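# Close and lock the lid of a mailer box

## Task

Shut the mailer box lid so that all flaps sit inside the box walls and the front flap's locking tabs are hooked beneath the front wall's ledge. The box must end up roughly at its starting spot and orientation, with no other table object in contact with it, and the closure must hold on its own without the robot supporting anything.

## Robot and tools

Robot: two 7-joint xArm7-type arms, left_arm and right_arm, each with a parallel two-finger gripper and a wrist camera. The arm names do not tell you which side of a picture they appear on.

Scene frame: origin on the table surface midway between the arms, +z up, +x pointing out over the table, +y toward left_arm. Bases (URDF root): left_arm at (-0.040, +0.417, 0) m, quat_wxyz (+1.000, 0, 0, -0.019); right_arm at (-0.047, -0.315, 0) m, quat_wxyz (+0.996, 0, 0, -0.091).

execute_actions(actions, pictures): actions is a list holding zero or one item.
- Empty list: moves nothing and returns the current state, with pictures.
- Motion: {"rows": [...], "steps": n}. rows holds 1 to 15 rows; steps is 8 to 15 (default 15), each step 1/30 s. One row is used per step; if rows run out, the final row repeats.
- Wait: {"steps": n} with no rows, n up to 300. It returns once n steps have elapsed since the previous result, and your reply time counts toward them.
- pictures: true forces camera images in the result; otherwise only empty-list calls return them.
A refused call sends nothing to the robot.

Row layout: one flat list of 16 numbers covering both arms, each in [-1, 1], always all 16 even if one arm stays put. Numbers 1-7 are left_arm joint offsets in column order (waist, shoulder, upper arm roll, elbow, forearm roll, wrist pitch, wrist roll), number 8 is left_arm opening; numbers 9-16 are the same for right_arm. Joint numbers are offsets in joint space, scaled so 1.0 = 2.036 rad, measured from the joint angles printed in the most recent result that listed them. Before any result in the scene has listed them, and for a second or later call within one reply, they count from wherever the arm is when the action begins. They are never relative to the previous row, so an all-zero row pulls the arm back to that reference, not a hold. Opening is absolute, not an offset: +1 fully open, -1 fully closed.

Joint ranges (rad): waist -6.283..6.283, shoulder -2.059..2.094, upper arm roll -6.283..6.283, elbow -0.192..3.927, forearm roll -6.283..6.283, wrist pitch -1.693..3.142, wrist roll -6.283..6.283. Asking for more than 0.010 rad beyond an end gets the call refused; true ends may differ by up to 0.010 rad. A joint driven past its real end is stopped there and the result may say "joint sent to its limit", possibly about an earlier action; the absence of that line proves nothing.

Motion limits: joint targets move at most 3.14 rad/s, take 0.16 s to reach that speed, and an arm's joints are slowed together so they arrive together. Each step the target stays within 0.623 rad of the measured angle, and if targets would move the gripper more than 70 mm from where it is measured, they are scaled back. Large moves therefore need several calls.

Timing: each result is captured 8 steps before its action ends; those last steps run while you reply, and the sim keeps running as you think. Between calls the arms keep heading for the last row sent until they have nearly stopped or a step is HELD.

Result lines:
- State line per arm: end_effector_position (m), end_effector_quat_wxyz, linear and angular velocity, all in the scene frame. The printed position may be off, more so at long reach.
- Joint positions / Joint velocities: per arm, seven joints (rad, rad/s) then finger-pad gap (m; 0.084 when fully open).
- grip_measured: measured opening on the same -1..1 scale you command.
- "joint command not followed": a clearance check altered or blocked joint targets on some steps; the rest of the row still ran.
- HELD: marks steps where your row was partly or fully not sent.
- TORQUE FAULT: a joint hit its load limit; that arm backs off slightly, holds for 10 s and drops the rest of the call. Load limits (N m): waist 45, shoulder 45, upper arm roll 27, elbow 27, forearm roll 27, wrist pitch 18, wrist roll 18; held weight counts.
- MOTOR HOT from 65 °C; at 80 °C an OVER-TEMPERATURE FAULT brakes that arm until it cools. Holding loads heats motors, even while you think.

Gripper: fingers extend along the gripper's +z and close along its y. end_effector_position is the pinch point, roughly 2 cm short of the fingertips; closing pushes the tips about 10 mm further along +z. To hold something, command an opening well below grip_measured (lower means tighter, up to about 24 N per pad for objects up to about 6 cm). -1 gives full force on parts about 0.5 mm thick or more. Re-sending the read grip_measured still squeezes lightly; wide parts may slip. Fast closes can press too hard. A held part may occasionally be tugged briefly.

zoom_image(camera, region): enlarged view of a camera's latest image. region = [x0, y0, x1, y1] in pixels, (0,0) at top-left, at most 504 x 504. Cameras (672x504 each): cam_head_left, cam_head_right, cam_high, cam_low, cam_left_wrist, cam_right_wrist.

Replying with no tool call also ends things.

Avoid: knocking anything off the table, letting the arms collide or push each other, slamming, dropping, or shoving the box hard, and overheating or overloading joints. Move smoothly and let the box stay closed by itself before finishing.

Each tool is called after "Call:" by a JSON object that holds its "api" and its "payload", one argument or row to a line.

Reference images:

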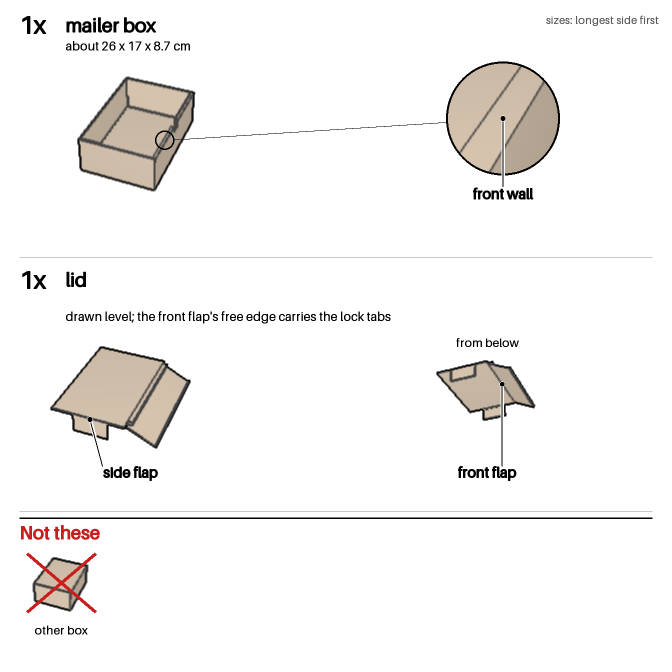

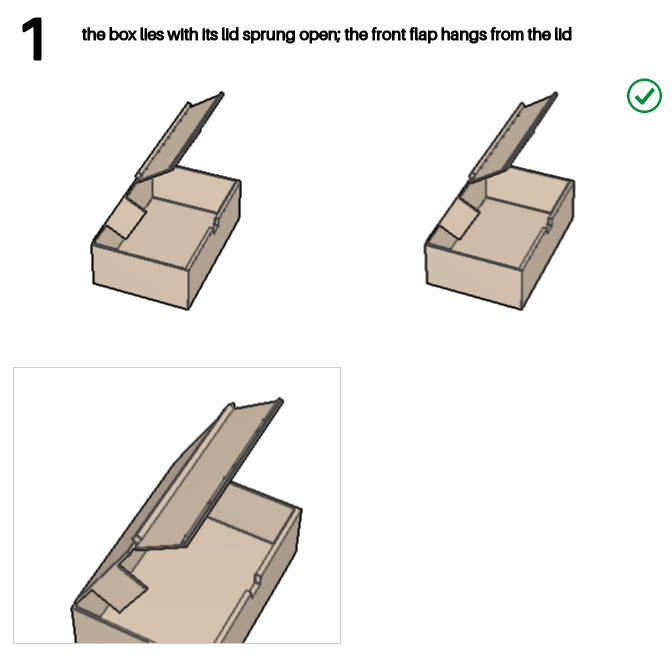

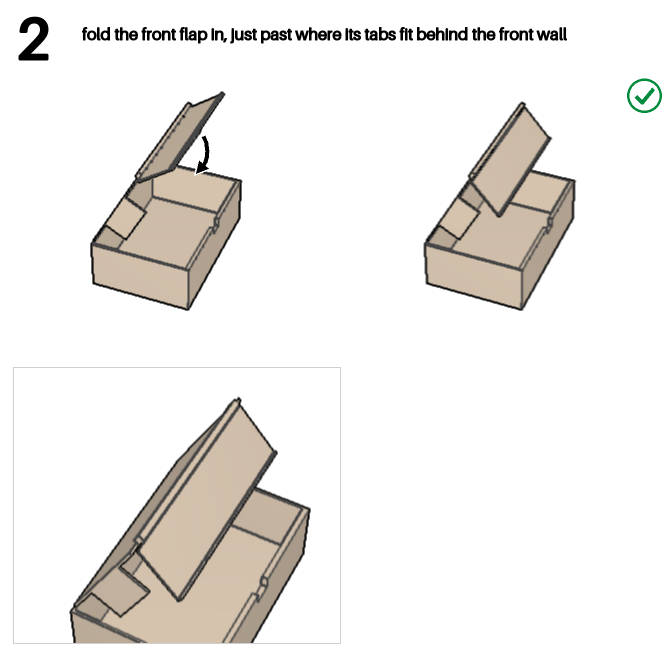

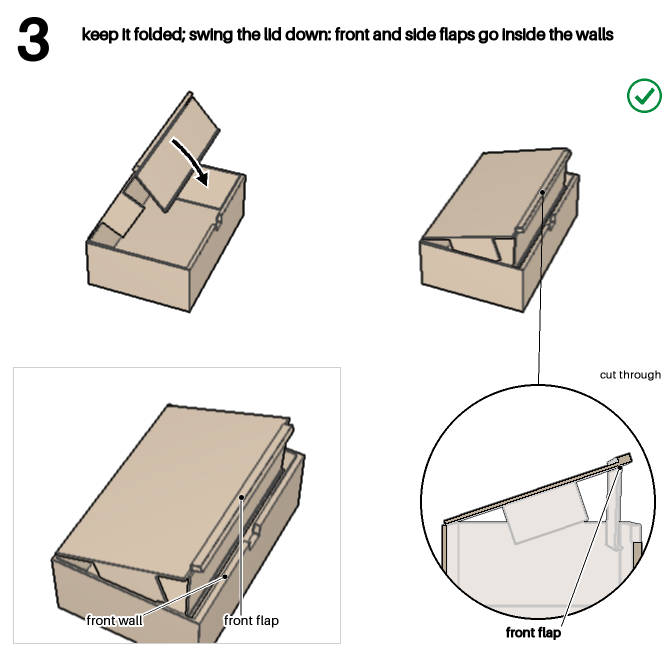

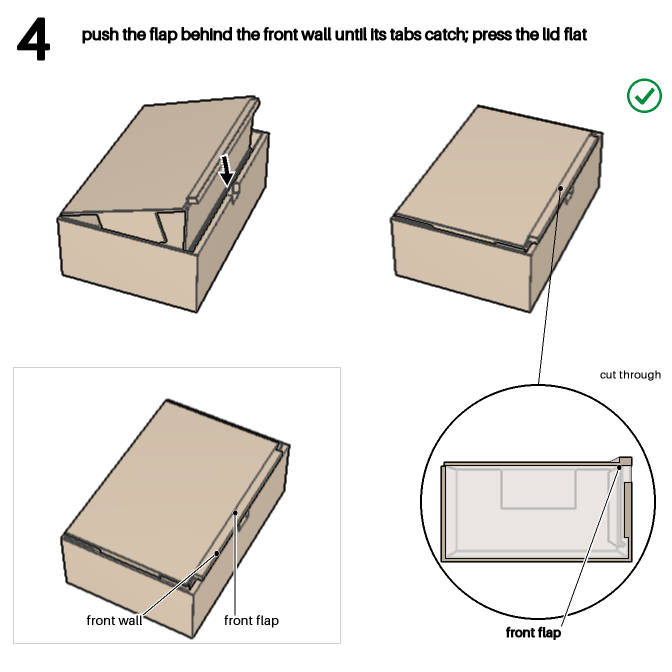

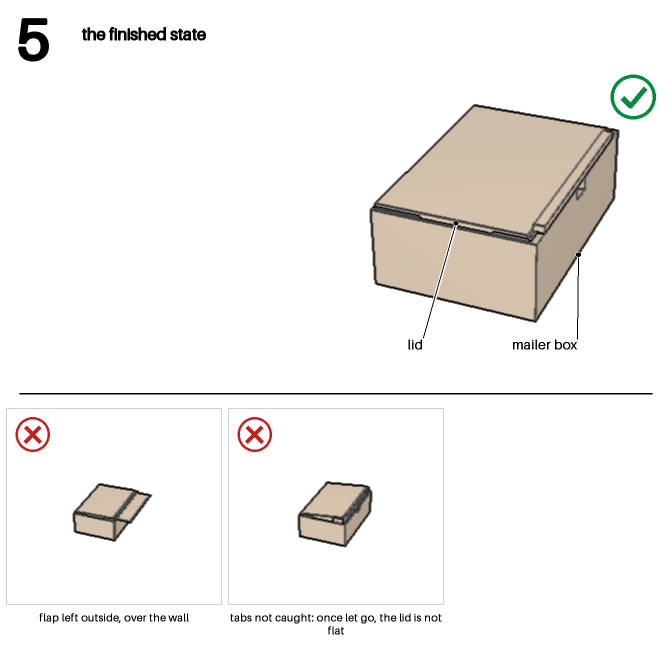

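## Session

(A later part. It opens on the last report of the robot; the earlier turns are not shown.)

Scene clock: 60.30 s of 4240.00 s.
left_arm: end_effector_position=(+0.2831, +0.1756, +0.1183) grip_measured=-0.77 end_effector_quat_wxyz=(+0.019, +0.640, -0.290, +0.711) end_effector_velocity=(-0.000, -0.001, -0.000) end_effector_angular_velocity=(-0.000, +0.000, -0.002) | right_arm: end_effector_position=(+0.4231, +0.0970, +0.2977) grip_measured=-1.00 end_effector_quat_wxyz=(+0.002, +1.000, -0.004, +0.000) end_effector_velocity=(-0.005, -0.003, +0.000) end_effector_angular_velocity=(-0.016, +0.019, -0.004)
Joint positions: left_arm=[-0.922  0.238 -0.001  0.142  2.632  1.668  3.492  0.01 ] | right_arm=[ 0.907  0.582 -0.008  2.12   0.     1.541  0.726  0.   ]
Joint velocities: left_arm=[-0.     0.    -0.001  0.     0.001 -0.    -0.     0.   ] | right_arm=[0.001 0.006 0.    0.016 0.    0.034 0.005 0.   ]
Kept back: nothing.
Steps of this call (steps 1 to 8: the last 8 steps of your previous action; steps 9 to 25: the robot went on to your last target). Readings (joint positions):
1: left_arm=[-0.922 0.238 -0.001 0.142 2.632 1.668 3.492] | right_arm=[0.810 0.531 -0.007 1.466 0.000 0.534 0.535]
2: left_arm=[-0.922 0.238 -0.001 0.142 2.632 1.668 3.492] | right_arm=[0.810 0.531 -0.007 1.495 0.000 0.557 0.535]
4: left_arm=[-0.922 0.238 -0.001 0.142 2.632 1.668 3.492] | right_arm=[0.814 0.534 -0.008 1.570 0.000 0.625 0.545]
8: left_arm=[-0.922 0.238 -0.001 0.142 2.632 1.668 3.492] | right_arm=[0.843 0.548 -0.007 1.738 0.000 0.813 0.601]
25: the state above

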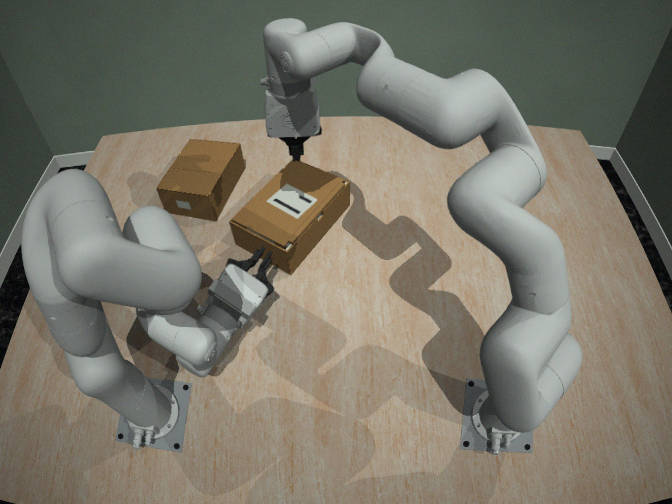

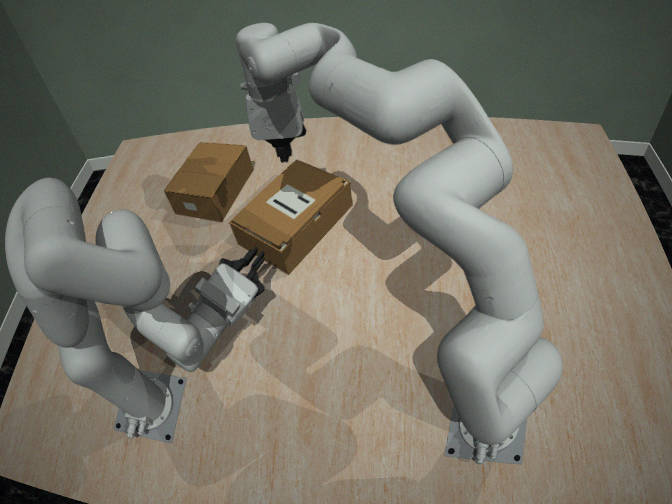

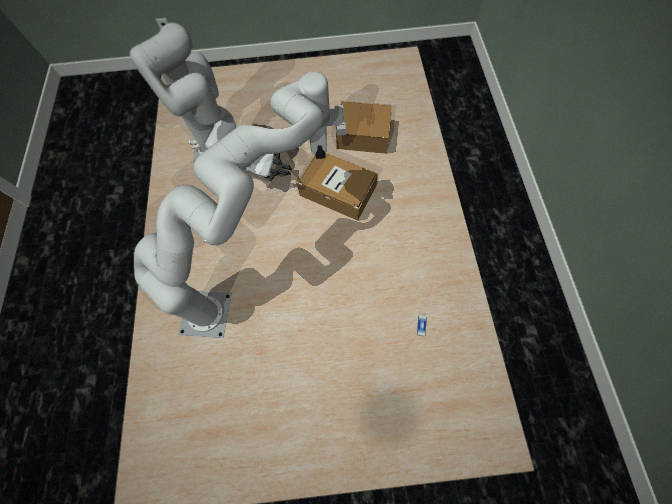

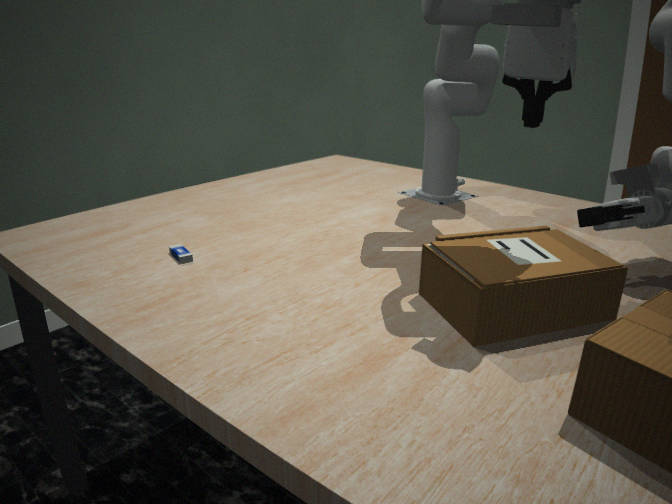

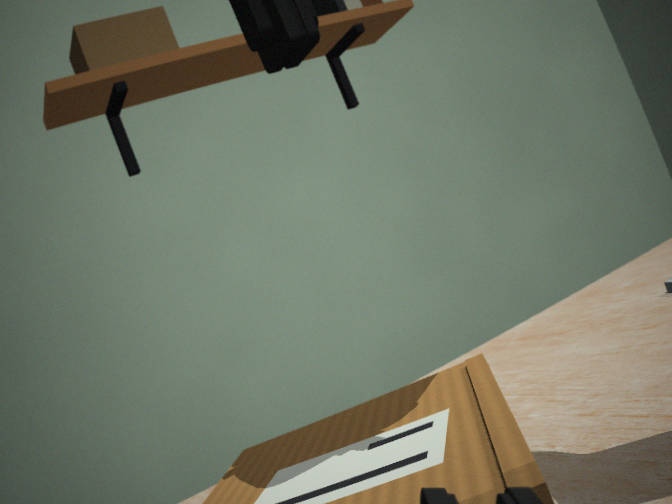

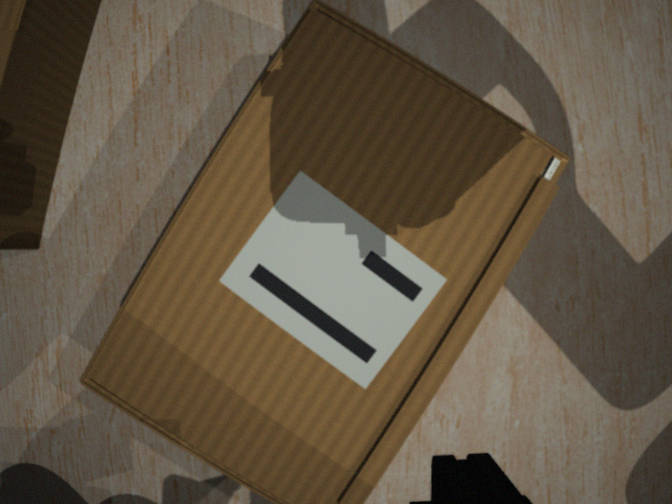

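Call:
{"api": "execute_actions", "payload": {
  "actions": [
    {"rows":[[0,0,0,0,0,0,0,-0.75,-0.008,0.17,0,0.028,0,-0.143,-0.008,1]],"steps":15}
  ]
}}

Call:
{"api": "execute_actions", "payload": {
  "actions": [
    {"rows":[[0,0,0,0,0,0,0,-0.75,0,0.013,0,0,0,-0.013,0,1]],"steps":15}
  ]
}}

Call:
{"api": "execute_actions", "payload": {
  "actions": [
    {"steps":12}
  ]
}}

Scene clock: 61.57 s of 4240.00 s.
left_arm: end_effector_position=(+0.2831, +0.1756, +0.1183) grip_measured=-0.77 end_effector_quat_wxyz=(+0.019, +0.640, -0.290, +0.711) end_effector_velocity=(+0.000, +0.000, +0.000) end_effector_angular_velocity=(+0.001, -0.001, +0.001) | right_arm: end_effector_position=(+0.4484, +0.1148, +0.2337) grip_measured=+0.09 end_effector_quat_wxyz=(+0.002, +1.000, -0.003, +0.001) end_effector_velocity=(+0.110, +0.061, -0.465) end_effector_angular_velocity=(-0.131, +0.140, -0.002)
Joint positions: left_arm=[-0.922  0.238 -0.001  0.142  2.632  1.668  3.492  0.01 ] | right_arm=[ 0.901  0.708 -0.007  2.142  0.     1.436  0.72   0.048]
Joint velocities: left_arm=[ 0.001 -0.     0.     0.001 -0.    -0.     0.001 -0.   ] | right_arm=[-0.036  0.789 -0.003  0.02  -0.001 -0.577 -0.034  0.207]
Steps of this call (steps 1 to 30: the robot went on to your last target; step 31: nothing new was sent; steps 32 to 38: the first 7 steps of this action). Readings (joint positions):
32: left_arm=[-0.922 0.238 -0.001 0.142 2.632 1.668 3.492] | right_arm=[0.907 0.581 -0.007 2.124 0.000 1.543 0.726]
33: left_arm=[-0.922 0.238 -0.001 0.142 2.632 1.668 3.492] | right_arm=[0.907 0.586 -0.007 2.126 0.000 1.537 0.726]
35: left_arm=[-0.922 0.238 -0.001 0.142 2.632 1.668 3.492] | right_arm=[0.905 0.624 -0.007 2.140 0.000 1.498 0.724]
38: the state above

Scene clock: 62.07 s of 4240.00 s.
left_arm: end_effector_position=(+0.2831, +0.1756, +0.1183) grip_measured=-0.77 end_effector_quat_wxyz=(+0.019, +0.640, -0.290, +0.711) end_effector_velocity=(-0.000, -0.000, +0.000) end_effector_angular_velocity=(-0.001, -0.000, -0.001) | right_arm: end_effector_position=(+0.4787, +0.1325, +0.1178) grip_measured=+1.00 end_effector_quat_wxyz=(+0.002, +1.000, -0.003, +0.002) end_effector_velocity=(+0.008, +0.008, +0.022) end_effector_angular_velocity=(+0.034, -0.039, -0.001)
Joint positions: left_arm=[-0.922  0.238 -0.001  0.142  2.632  1.668  3.492  0.01 ] | right_arm=[ 0.892  0.92  -0.008  2.173  0.     1.253  0.711  0.084]
Joint velocities: left_arm=[ 0.001 -0.    -0.001  0.     0.001  0.001 -0.001 -0.   ] | right_arm=[ 0.001 -0.021  0.001  0.017 -0.    -0.015  0.002  0.   ]
Steps of this call (steps 1 to 8: the last 8 steps of your previous action; steps 9 to 15: the first 7 steps of this action, its rows measured from where the robot was after step 8). Readings (joint positions):
8: left_arm=[-0.922 0.238 -0.001 0.142 2.632 1.668 3.492] | right_arm=[0.892 0.897 -0.008 2.169 -0.000 1.279 0.711]
9: left_arm=[-0.922 0.238 -0.001 0.142 2.632 1.668 3.492] | right_arm=[0.891 0.911 -0.008 2.169 -0.000 1.269 0.711]
10: left_arm=[-0.922 0.238 -0.001 0.142 2.632 1.668 3.492] | right_arm=[0.891 0.919 -0.008 2.168 -0.000 1.263 0.711]
12: left_arm=[-0.922 0.238 -0.001 0.142 2.632 1.668 3.492] | right_arm=[0.891 0.923 -0.008 2.169 -0.000 1.257 0.711]
15: the state above

Scene clock: 62.47 s of 4240.00 s.
left_arm: end_effector_position=(+0.2831, +0.1756, +0.1183) grip_measured=-0.77 end_effector_quat_wxyz=(+0.019, +0.640, -0.290, +0.711) end_effector_velocity=(-0.000, -0.000, -0.000) end_effector_angular_velocity=(+0.001, -0.000, -0.001) | right_arm: end_effector_position=(+0.4779, +0.1315, +0.1142) grip_measured=+1.00 end_effector_quat_wxyz=(+0.004, +1.000, -0.003, -0.000) end_effector_velocity=(+0.000, -0.000, +0.001) end_effector_angular_velocity=(+0.000, +0.001, -0.001)
Joint positions: left_arm=[-0.922  0.238 -0.001  0.142  2.632  1.668  3.492  0.01 ] | right_arm=[ 0.892  0.923 -0.008  2.17  -0.     1.253  0.711  0.084]
Joint velocities: left_arm=[-0.    -0.    -0.    -0.     0.    -0.     0.001 -0.   ] | right_arm=[-0.001 -0.001 -0.     0.     0.001  0.001  0.001  0.   ]
Kept back: nothing.
Steps of this call (steps 1 to 8: the last 8 steps of your previous action; steps 9 to 12: the robot went on to your last target). Readings (joint positions):
1: left_arm=[-0.922 0.238 -0.001 0.142 2.632 1.668 3.492] | right_arm=[0.892 0.920 -0.008 2.173 0.000 1.253 0.711]
2: left_arm=[-0.922 0.238 -0.001 0.142 2.632 1.668 3.492] | right_arm=[0.892 0.920 -0.008 2.173 0.000 1.253 0.711]
4: left_arm=[-0.922 0.238 -0.001 0.142 2.632 1.668 3.492] | right_arm=[0.892 0.921 -0.008 2.171 0.000 1.253 0.711]
8: left_arm=[-0.922 0.238 -0.001 0.142 2.632 1.668 3.492] | right_arm=[0.892 0.923 -0.008 2.169 -0.000 1.253 0.711]
12: the state above

Call:
{"api": "execute_actions", "payload": {
  "actions": [
    {"rows":[[0,0,0,0,0,0,0,-0.75,0,0.016,0,0.004,0,-0.015,0,1],[0,0,0,0,0,0,0,-0.75,0,0.016,0,0.004,0,-0.015,0,1],[0,0,0,0,0,0,0,-0.75,0,0.016,0,0.004,0,-0.015,0,1],[0,0,0,0,0,0,0,-0.75,0,0.016,0,0.004,0,-0.015,0,1],[0,0,0,0,0,0,0,-0.75,0,0.016,0,0.004,0,-0.015,0,1],[0,0,0,0,0,0,0,-0.75,0,0.016,0,0.004,0,-0.015,0,1],[0,0,0,0,0,0,0,-0.75,0,0.016,0,0.004,0,-0.015,0,1],[0,0,0,0,0,0,0,-0.75,-0.01,-0.005,0,-0.033,0,-0.031,-0.013,1],[0,0,0,0,0,0,0,-0.75,-0.01,-0.005,0,-0.033,0,-0.031,-0.013,1],[0,0,0,0,0,0,0,-0.75,-0.02,-0.026,0,-0.07,0,-0.047,-0.027,1],[0,0,0,0,0,0,0,-0.75,-0.02,-0.026,0,-0.07,0,-0.047,-0.027,1],[0,0,0,0,0,0,0,-0.75,-0.03,-0.047,0,-0.106,0,-0.062,-0.04,1],[0,0,0,0,0,0,0,-0.75,-0.03,-0.047,0,-0.106,0,-0.062,-0.04,1],[0,0,0,0,0,0,0,-0.75,-0.039,-0.068,0,-0.143,0,-0.078,-0.054,1]],"steps":15}
  ]
}}

Call:
{"api": "execute_actions", "payload": {
  "actions": [
    {"steps":20}
  ],
  "pictures": true
}}

Scene clock: 63.43 s of 4240.00 s.
left_arm: end_effector_position=(+0.2831, +0.1756, +0.1183) grip_measured=-0.77 end_effector_quat_wxyz=(+0.019, +0.640, -0.290, +0.711) end_effector_velocity=(-0.000, -0.000, +0.000) end_effector_angular_velocity=(-0.001, +0.000, -0.001) | right_arm: end_effector_position=(+0.4826, +0.1354, +0.1038) grip_measured=+1.00 end_effector_quat_wxyz=(+0.000, +1.000, -0.003, +0.005) end_effector_velocity=(+0.020, +0.018, +0.027) end_effector_angular_velocity=(+0.066, -0.078, +0.001)
Joint positions: left_arm=[-0.922  0.238 -0.001  0.142  2.632  1.668  3.492  0.01 ] | right_arm=[ 0.892  0.948 -0.008  2.181  0.     1.226  0.711  0.084]
Joint velocities: left_arm=[-0.001  0.    -0.    -0.    -0.001  0.    -0.001 -0.   ] | right_arm=[ 0.001 -0.005 -0.001  0.047  0.001 -0.051 -0.     0.   ]
Steps of this call (steps 1 to 15: the robot went on to your last target; steps 16 to 22: nothing new was sent; steps 23 to 29: the first 7 steps of this action). Readings (joint positions):
23: left_arm=[-0.922 0.238 -0.001 0.142 2.632 1.668 3.492] | right_arm=[0.892 0.924 -0.008 2.170 -0.000 1.252 0.711]
24: left_arm=[-0.922 0.238 -0.001 0.142 2.632 1.668 3.492] | right_arm=[0.892 0.927 -0.008 2.172 -0.000 1.247 0.711]
26: left_arm=[-0.922 0.238 -0.001 0.142 2.632 1.668 3.492] | right_arm=[0.892 0.940 -0.008 2.176 -0.000 1.235 0.711]
29: the state above

Scene clock: 64.10 s of 4240.00 s.
left_arm: end_effector_position=(+0.2831, +0.1756, +0.1183) grip_measured=-0.77 end_effector_quat_wxyz=(+0.019, +0.640, -0.290, +0.711) end_effector_velocity=(+0.000, +0.000, +0.000) end_effector_angular_velocity=(+0.001, -0.001, +0.001) | right_arm: end_effector_position=(+0.4911, +0.0722, +0.1024) grip_measured=+1.00 end_effector_quat_wxyz=(-0.000, +1.000, +0.011, +0.006) end_effector_velocity=(-0.000, -0.000, -0.000) end_effector_angular_velocity=(+0.001, +0.001, +0.003)
Joint positions: left_arm=[-0.922  0.238 -0.001  0.142  2.632  1.668  3.492  0.01 ] | right_arm=[ 0.812  0.781 -0.009  1.885 -0.     1.093  0.602  0.084]
Joint velocities: left_arm=[ 0.001 -0.    -0.    -0.     0.     0.001  0.001 -0.   ] | right_arm=[-0.002 -0.     0.002 -0.001  0.     0.    -0.004  0.   ]
Kept back: nothing.
Steps of this call (steps 1 to 8: the last 8 steps of your previous action; steps 9 to 20: the robot went on to your last target). Readings (joint positions):
1: left_arm=[-0.922 0.238 -0.001 0.142 2.632 1.668 3.492] | right_arm=[0.892 0.949 -0.008 2.181 0.000 1.224 0.711]
2: left_arm=[-0.922 0.238 -0.001 0.142 2.632 1.668 3.492] | right_arm=[0.890 0.946 -0.007 2.175 0.000 1.219 0.709]
4: left_arm=[-0.922 0.238 -0.001 0.142 2.632 1.668 3.492] | right_arm=[0.883 0.926 -0.004 2.140 0.001 1.201 0.696]
8: left_arm=[-0.922 0.238 -0.001 0.142 2.632 1.668 3.492] | right_arm=[0.850 0.857 -0.005 2.018 0.000 1.150 0.652]
20: the state above

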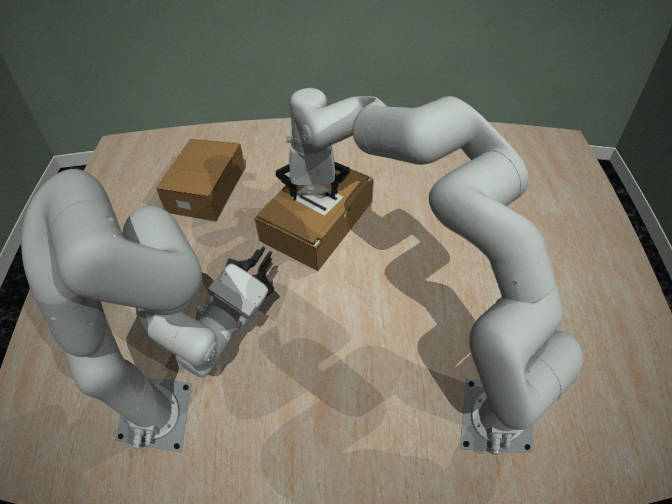

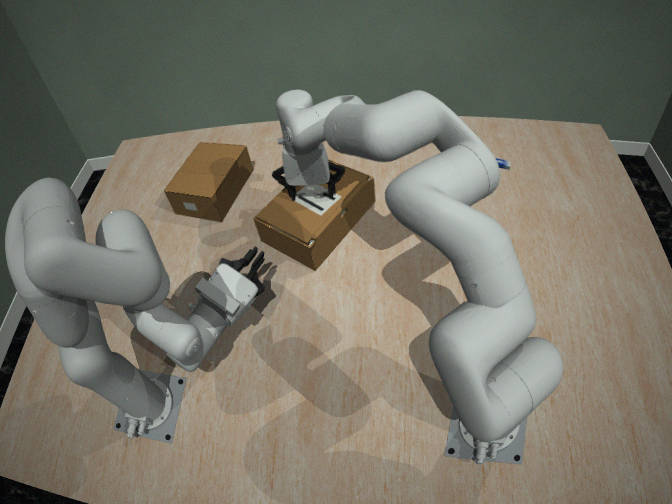

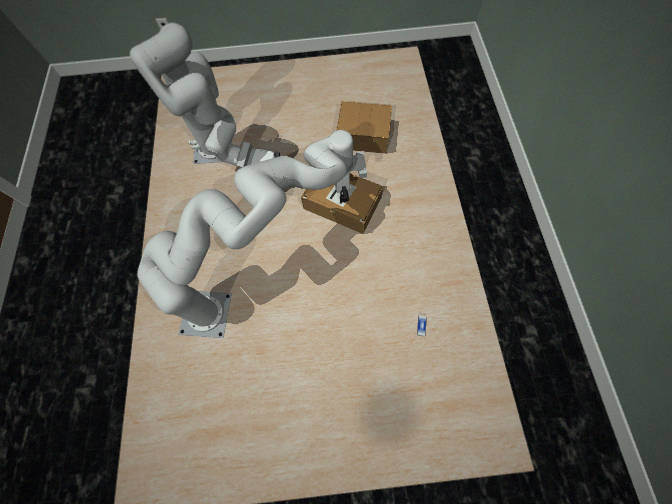

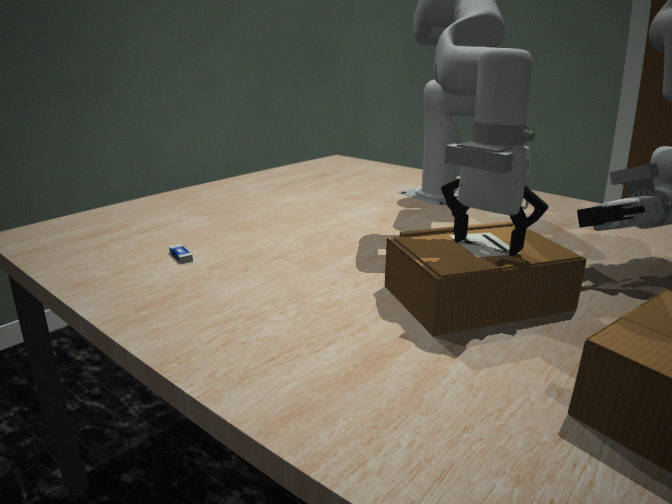

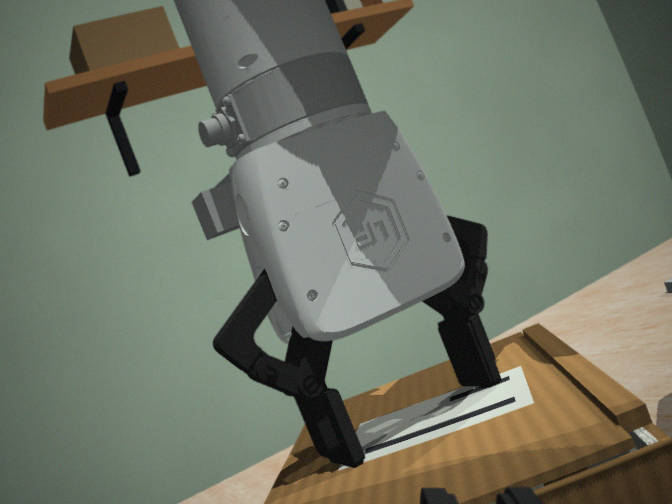

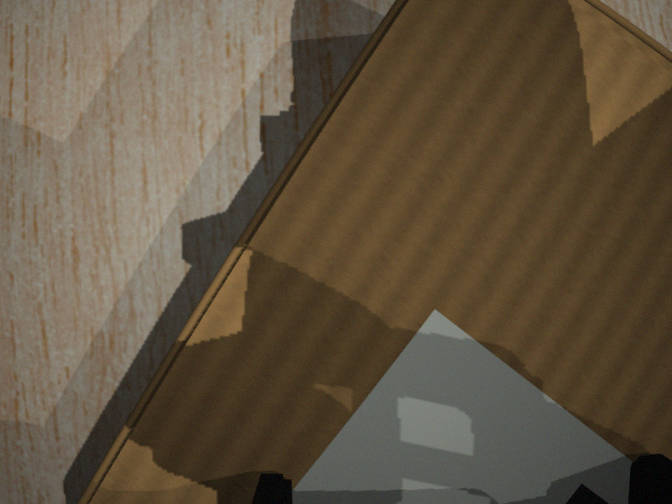

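Call:
{"api": "execute_actions", "payload": {
  "actions": [
    {"rows":[[0,0,0,0,0,0,0,-0.75,-0.01,-0.013,0,-0.027,0,-0.01,-0.014,1],[0,0,0,0,0,0,0,-0.75,-0.021,-0.028,0,-0.052,0,-0.02,-0.029,1],[0,0,0,0,0,0,0,-0.75,-0.021,-0.028,0,-0.052,0,-0.02,-0.029,1],[0,0,0,0,0,0,0,-0.75,-0.042,-0.0565,0,-0.101,0,-0.039,-0.058,1],[0,0,0,0,0,0,0,-0.75,-0.042,-0.0565,0,-0.101,0,-0.039,-0.058,1],[0,0,0,0,0,0,0,-0.75,-0.042,-0.0565,0,-0.101,0,-0.039,-0.058,1],[0,0,0,0,0,0,0,-0.75,-0.066,-0.074,0,-0.13,0,-0.05,-0.089,1],[0,0,0,0,0,0,0,-0.75,-0.066,-0.074,0,-0.13,0,-0.05,-0.089,1],[0,0,0,0,0,0,0,-0.75,-0.09,-0.092,0,-0.159,0,-0.062,-0.12,1],[0,0,0,0,0,0,0,-0.75,-0.09,-0.092,0,-0.159,0,-0.062,-0.12,1],[0,0,0,0,0,0,0,-0.75,-0.114,-0.11,0,-0.188,0,-0.073,-0.15,1],[0,0,0,0,0,0,0,-0.75,-0.114,-0.11,0,-0.188,0,-0.073,-0.15,1],[0,0,0,0,0,0,0,-0.75,-0.1385,-0.128,0,-0.2175,0,-0.0845,-0.181,1]],"steps":15}
  ]
}}

Call:
{"api": "execute_actions", "payload": {
  "actions": [
    {"steps":22}
  ]
}}

Call:
{"api": "execute_actions", "payload": {
  "actions": [
    {"rows":[[0,0,0,0,0,0,0,-0.75,0,-0.2,0,0,0,0.2,0,1]],"steps":15}
  ]
}}

Call:
{"api": "execute_actions", "payload": {
  "actions": [
    {"steps":17}
  ],
  "pictures": true
}}

Scene clock: 65.20 s of 4240.00 s.
left_arm: end_effector_position=(+0.2831, +0.1756, +0.1183) grip_measured=-0.77 end_effector_quat_wxyz=(+0.019, +0.640, -0.290, +0.711) end_effector_velocity=(+0.000, +0.001, +0.000) end_effector_angular_velocity=(-0.000, -0.000, +0.003) | right_arm: end_effector_position=(+0.4923, +0.0375, +0.1023) grip_measured=+1.00 end_effector_quat_wxyz=(-0.002, +1.000, +0.026, +0.004) end_effector_velocity=(+0.062, -0.356, -0.002) end_effector_angular_velocity=(-0.055, -0.008, +0.047)
Joint positions: left_arm=[-0.922  0.238 -0.001  0.142  2.632  1.668  3.492  0.01 ] | right_arm=[ 0.762  0.707 -0.003  1.76   0.001  1.044  0.527  0.084]
Joint velocities: left_arm=[ 0.001  0.     0.001 -0.    -0.001  0.    -0.    -0.   ] | right_arm=[-0.451 -0.528 -0.068 -0.891 -0.003 -0.34  -0.549  0.   ]
Steps of this call (steps 1 to 15: the robot went on to your last target; steps 16 to 26: nothing new was sent; steps 27 to 33: the first 7 steps of this action). Readings (joint positions):
27: left_arm=[-0.922 0.238 -0.001 0.142 2.632 1.668 3.492] | right_arm=[0.812 0.781 -0.008 1.885 -0.000 1.094 0.601]
28: left_arm=[-0.922 0.238 -0.001 0.142 2.632 1.668 3.492] | right_arm=[0.810 0.778 -0.007 1.879 -0.000 1.090 0.597]
30: left_arm=[-0.922 0.238 -0.001 0.142 2.632 1.668 3.492] | right_arm=[0.799 0.758 -0.002 1.846 0.000 1.077 0.577]
33: the state above

Scene clock: 65.93 s of 4240.00 s.
left_arm: end_effector_position=(+0.2831, +0.1756, +0.1183) grip_measured=-0.77 end_effector_quat_wxyz=(+0.019, +0.640, -0.290, +0.711) end_effector_velocity=(+0.001, +0.001, +0.000) end_effector_angular_velocity=(-0.000, +0.000, +0.002) | right_arm: end_effector_position=(+0.5091, -0.1182, +0.1020) grip_measured=+1.00 end_effector_quat_wxyz=(+0.001, +0.999, +0.053, +0.005) end_effector_velocity=(+0.000, -0.001, +0.002) end_effector_angular_velocity=(+0.002, +0.000, +0.002)
Joint positions: left_arm=[-0.922  0.238 -0.001  0.142  2.632  1.668  3.492  0.01 ] | right_arm=[ 0.531  0.519 -0.009  1.449 -0.001  0.921  0.234  0.084]
Joint velocities: left_arm=[ 0.001  0.     0.001  0.    -0.    -0.    -0.    -0.   ] | right_arm=[-0.005 -0.002  0.002  0.001  0.001  0.003 -0.005  0.   ]
Kept back: nothing.
Steps of this call (steps 1 to 8: the last 8 steps of your previous action; steps 9 to 22: the robot went on to your last target). Readings (joint positions):
1: left_arm=[-0.922 0.238 -0.001 0.142 2.632 1.668 3.492] | right_arm=[0.746 0.690 -0.004 1.730 0.000 1.032 0.506]
2: left_arm=[-0.922 0.238 -0.001 0.142 2.632 1.668 3.492] | right_arm=[0.728 0.673 -0.006 1.702 0.000 1.021 0.484]
4: left_arm=[-0.922 0.238 -0.001 0.142 2.632 1.668 3.492] | right_arm=[0.690 0.640 -0.007 1.648 0.000 1.000 0.436]
8: left_arm=[-0.922 0.238 -0.001 0.142 2.632 1.668 3.492] | right_arm=[0.606 0.577 -0.009 1.543 0.000 0.958 0.331]
22: the state above

Scene clock: 66.17 s of 4240.00 s.
left_arm: end_effector_position=(+0.2831, +0.1756, +0.1183) grip_measured=-0.77 end_effector_quat_wxyz=(+0.019, +0.640, -0.290, +0.711) end_effector_velocity=(-0.000, +0.000, -0.000) end_effector_angular_velocity=(+0.001, +0.001, +0.000) | right_arm: end_effector_position=(+0.4876, -0.1265, +0.1585) grip_measured=+1.00 end_effector_quat_wxyz=(+0.005, +0.999, +0.053, -0.008) end_effector_velocity=(-0.051, -0.018, +0.458) end_effector_angular_velocity=(+0.076, -0.196, -0.007)
Joint positions: left_arm=[-0.922  0.238 -0.001  0.142  2.632  1.668  3.492  0.01 ] | right_arm=[ 0.53   0.395 -0.01   1.437 -0.002  1.061  0.233  0.084]
Joint velocities: left_arm=[ 0.001 -0.    -0.001 -0.001 -0.001 -0.     0.001  0.   ] | right_arm=[ 0.    -0.821 -0.002  0.109  0.001  0.719  0.001  0.   ]
Steps of this call (steps 1 to 7: the first 7 steps of this action). Readings (joint positions):
1: left_arm=[-0.922 0.238 -0.001 0.142 2.632 1.668 3.492] | right_arm=[0.530 0.519 -0.009 1.449 -0.001 0.922 0.234]
2: left_arm=[-0.922 0.238 -0.001 0.142 2.632 1.668 3.492] | right_arm=[0.530 0.514 -0.009 1.448 -0.001 0.929 0.234]
4: left_arm=[-0.922 0.238 -0.001 0.142 2.632 1.668 3.492] | right_arm=[0.530 0.479 -0.010 1.431 -0.002 0.982 0.233]
7: the state above

Scene clock: 66.73 s of 4240.00 s.
left_arm: end_effector_position=(+0.2831, +0.1756, +0.1183) grip_measured=-0.77 end_effector_quat_wxyz=(+0.019, +0.640, -0.290, +0.711) end_effector_velocity=(+0.000, +0.001, -0.000) end_effector_angular_velocity=(+0.001, +0.000, +0.002) | right_arm: end_effector_position=(+0.4373, -0.1435, +0.2945) grip_measured=+1.00 end_effector_quat_wxyz=(+0.000, +0.999, +0.053, +0.002) end_effector_velocity=(-0.006, -0.001, -0.000) end_effector_angular_velocity=(-0.006, +0.017, +0.002)
Joint positions: left_arm=[-0.922  0.238 -0.001  0.142  2.632  1.668  3.492  0.01 ] | right_arm=[ 0.531  0.116 -0.009  1.446 -0.001  1.327  0.234  0.084]
Joint velocities: left_arm=[ 0.     0.     0.001 -0.    -0.001 -0.001  0.     0.   ] | right_arm=[ 0.001 -0.007  0.001 -0.005 -0.     0.019 -0.    -0.   ]
Kept back: nothing.
Steps of this call (steps 1 to 8: the last 8 steps of your previous action; steps 9 to 17: the robot went on to your last target). Readings (joint positions):
1: left_arm=[-0.922 0.238 -0.001 0.142 2.632 1.668 3.492] | right_arm=[0.530 0.368 -0.010 1.439 -0.002 1.085 0.233]
2: left_arm=[-0.922 0.238 -0.001 0.142 2.632 1.668 3.492] | right_arm=[0.530 0.342 -0.010 1.440 -0.002 1.110 0.233]
4: left_arm=[-0.922 0.238 -0.001 0.142 2.632 1.668 3.492] | right_arm=[0.530 0.292 -0.010 1.440 -0.002 1.160 0.234]
8: left_arm=[-0.922 0.238 -0.001 0.142 2.632 1.668 3.492] | right_arm=[0.530 0.188 -0.010 1.445 -0.001 1.257 0.234]
17: the state above

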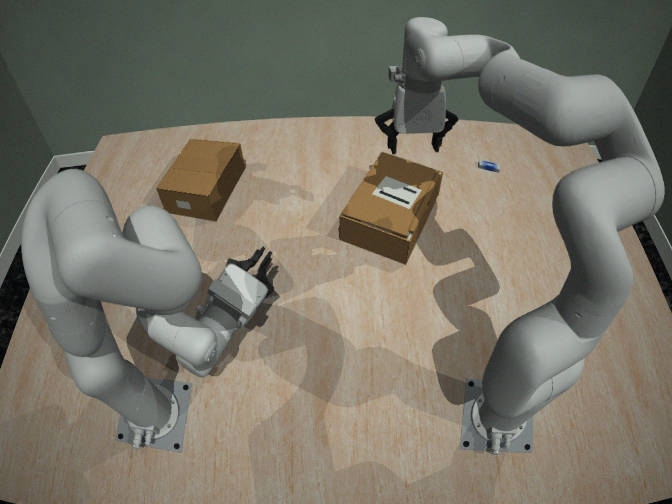

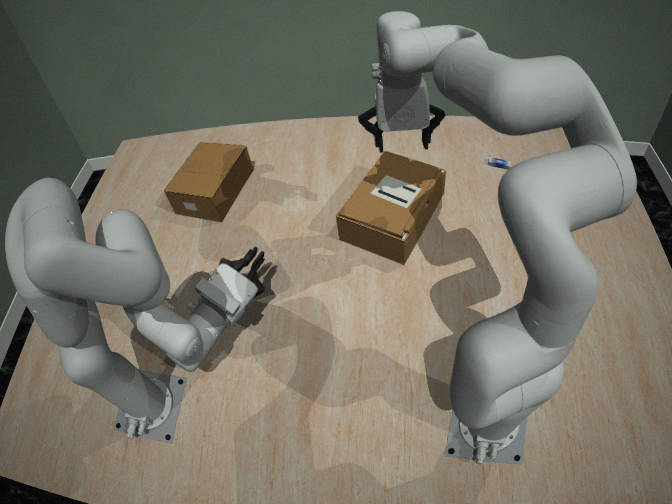

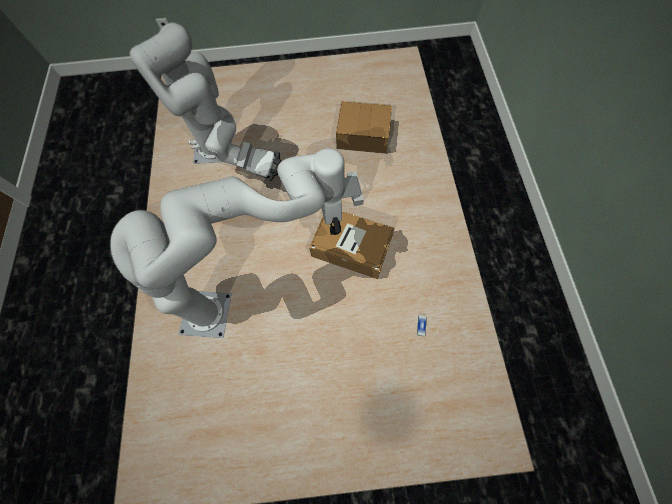

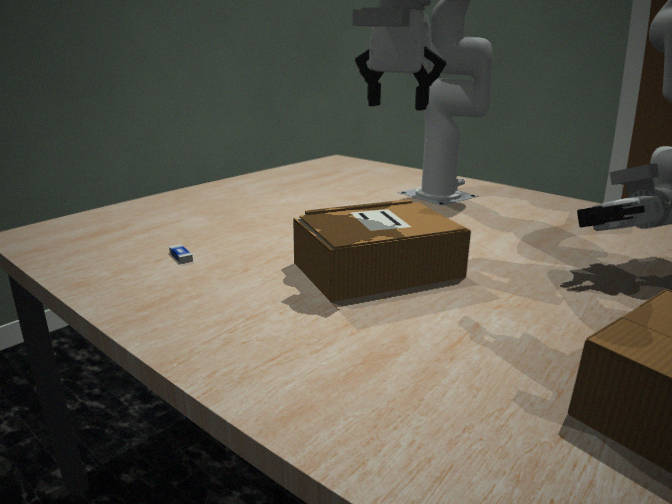

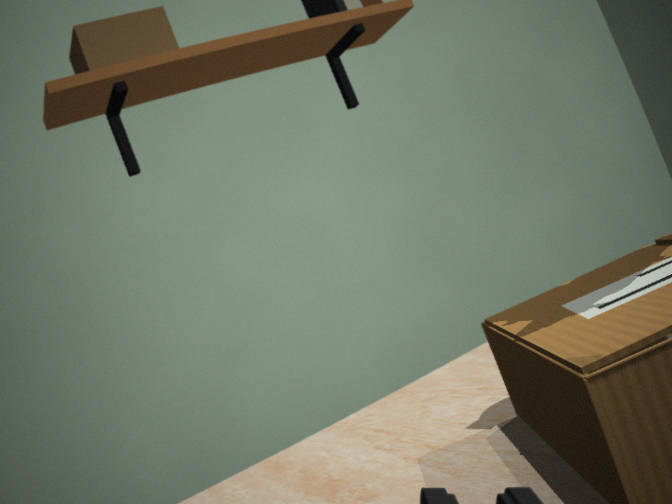

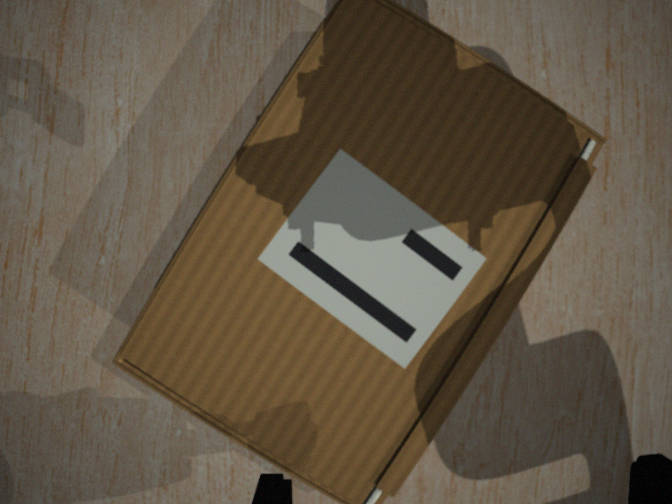

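Call:
{"api": "finished_scene", "payload": {
  "scene": 1
}}

The scene is finished: the task was done.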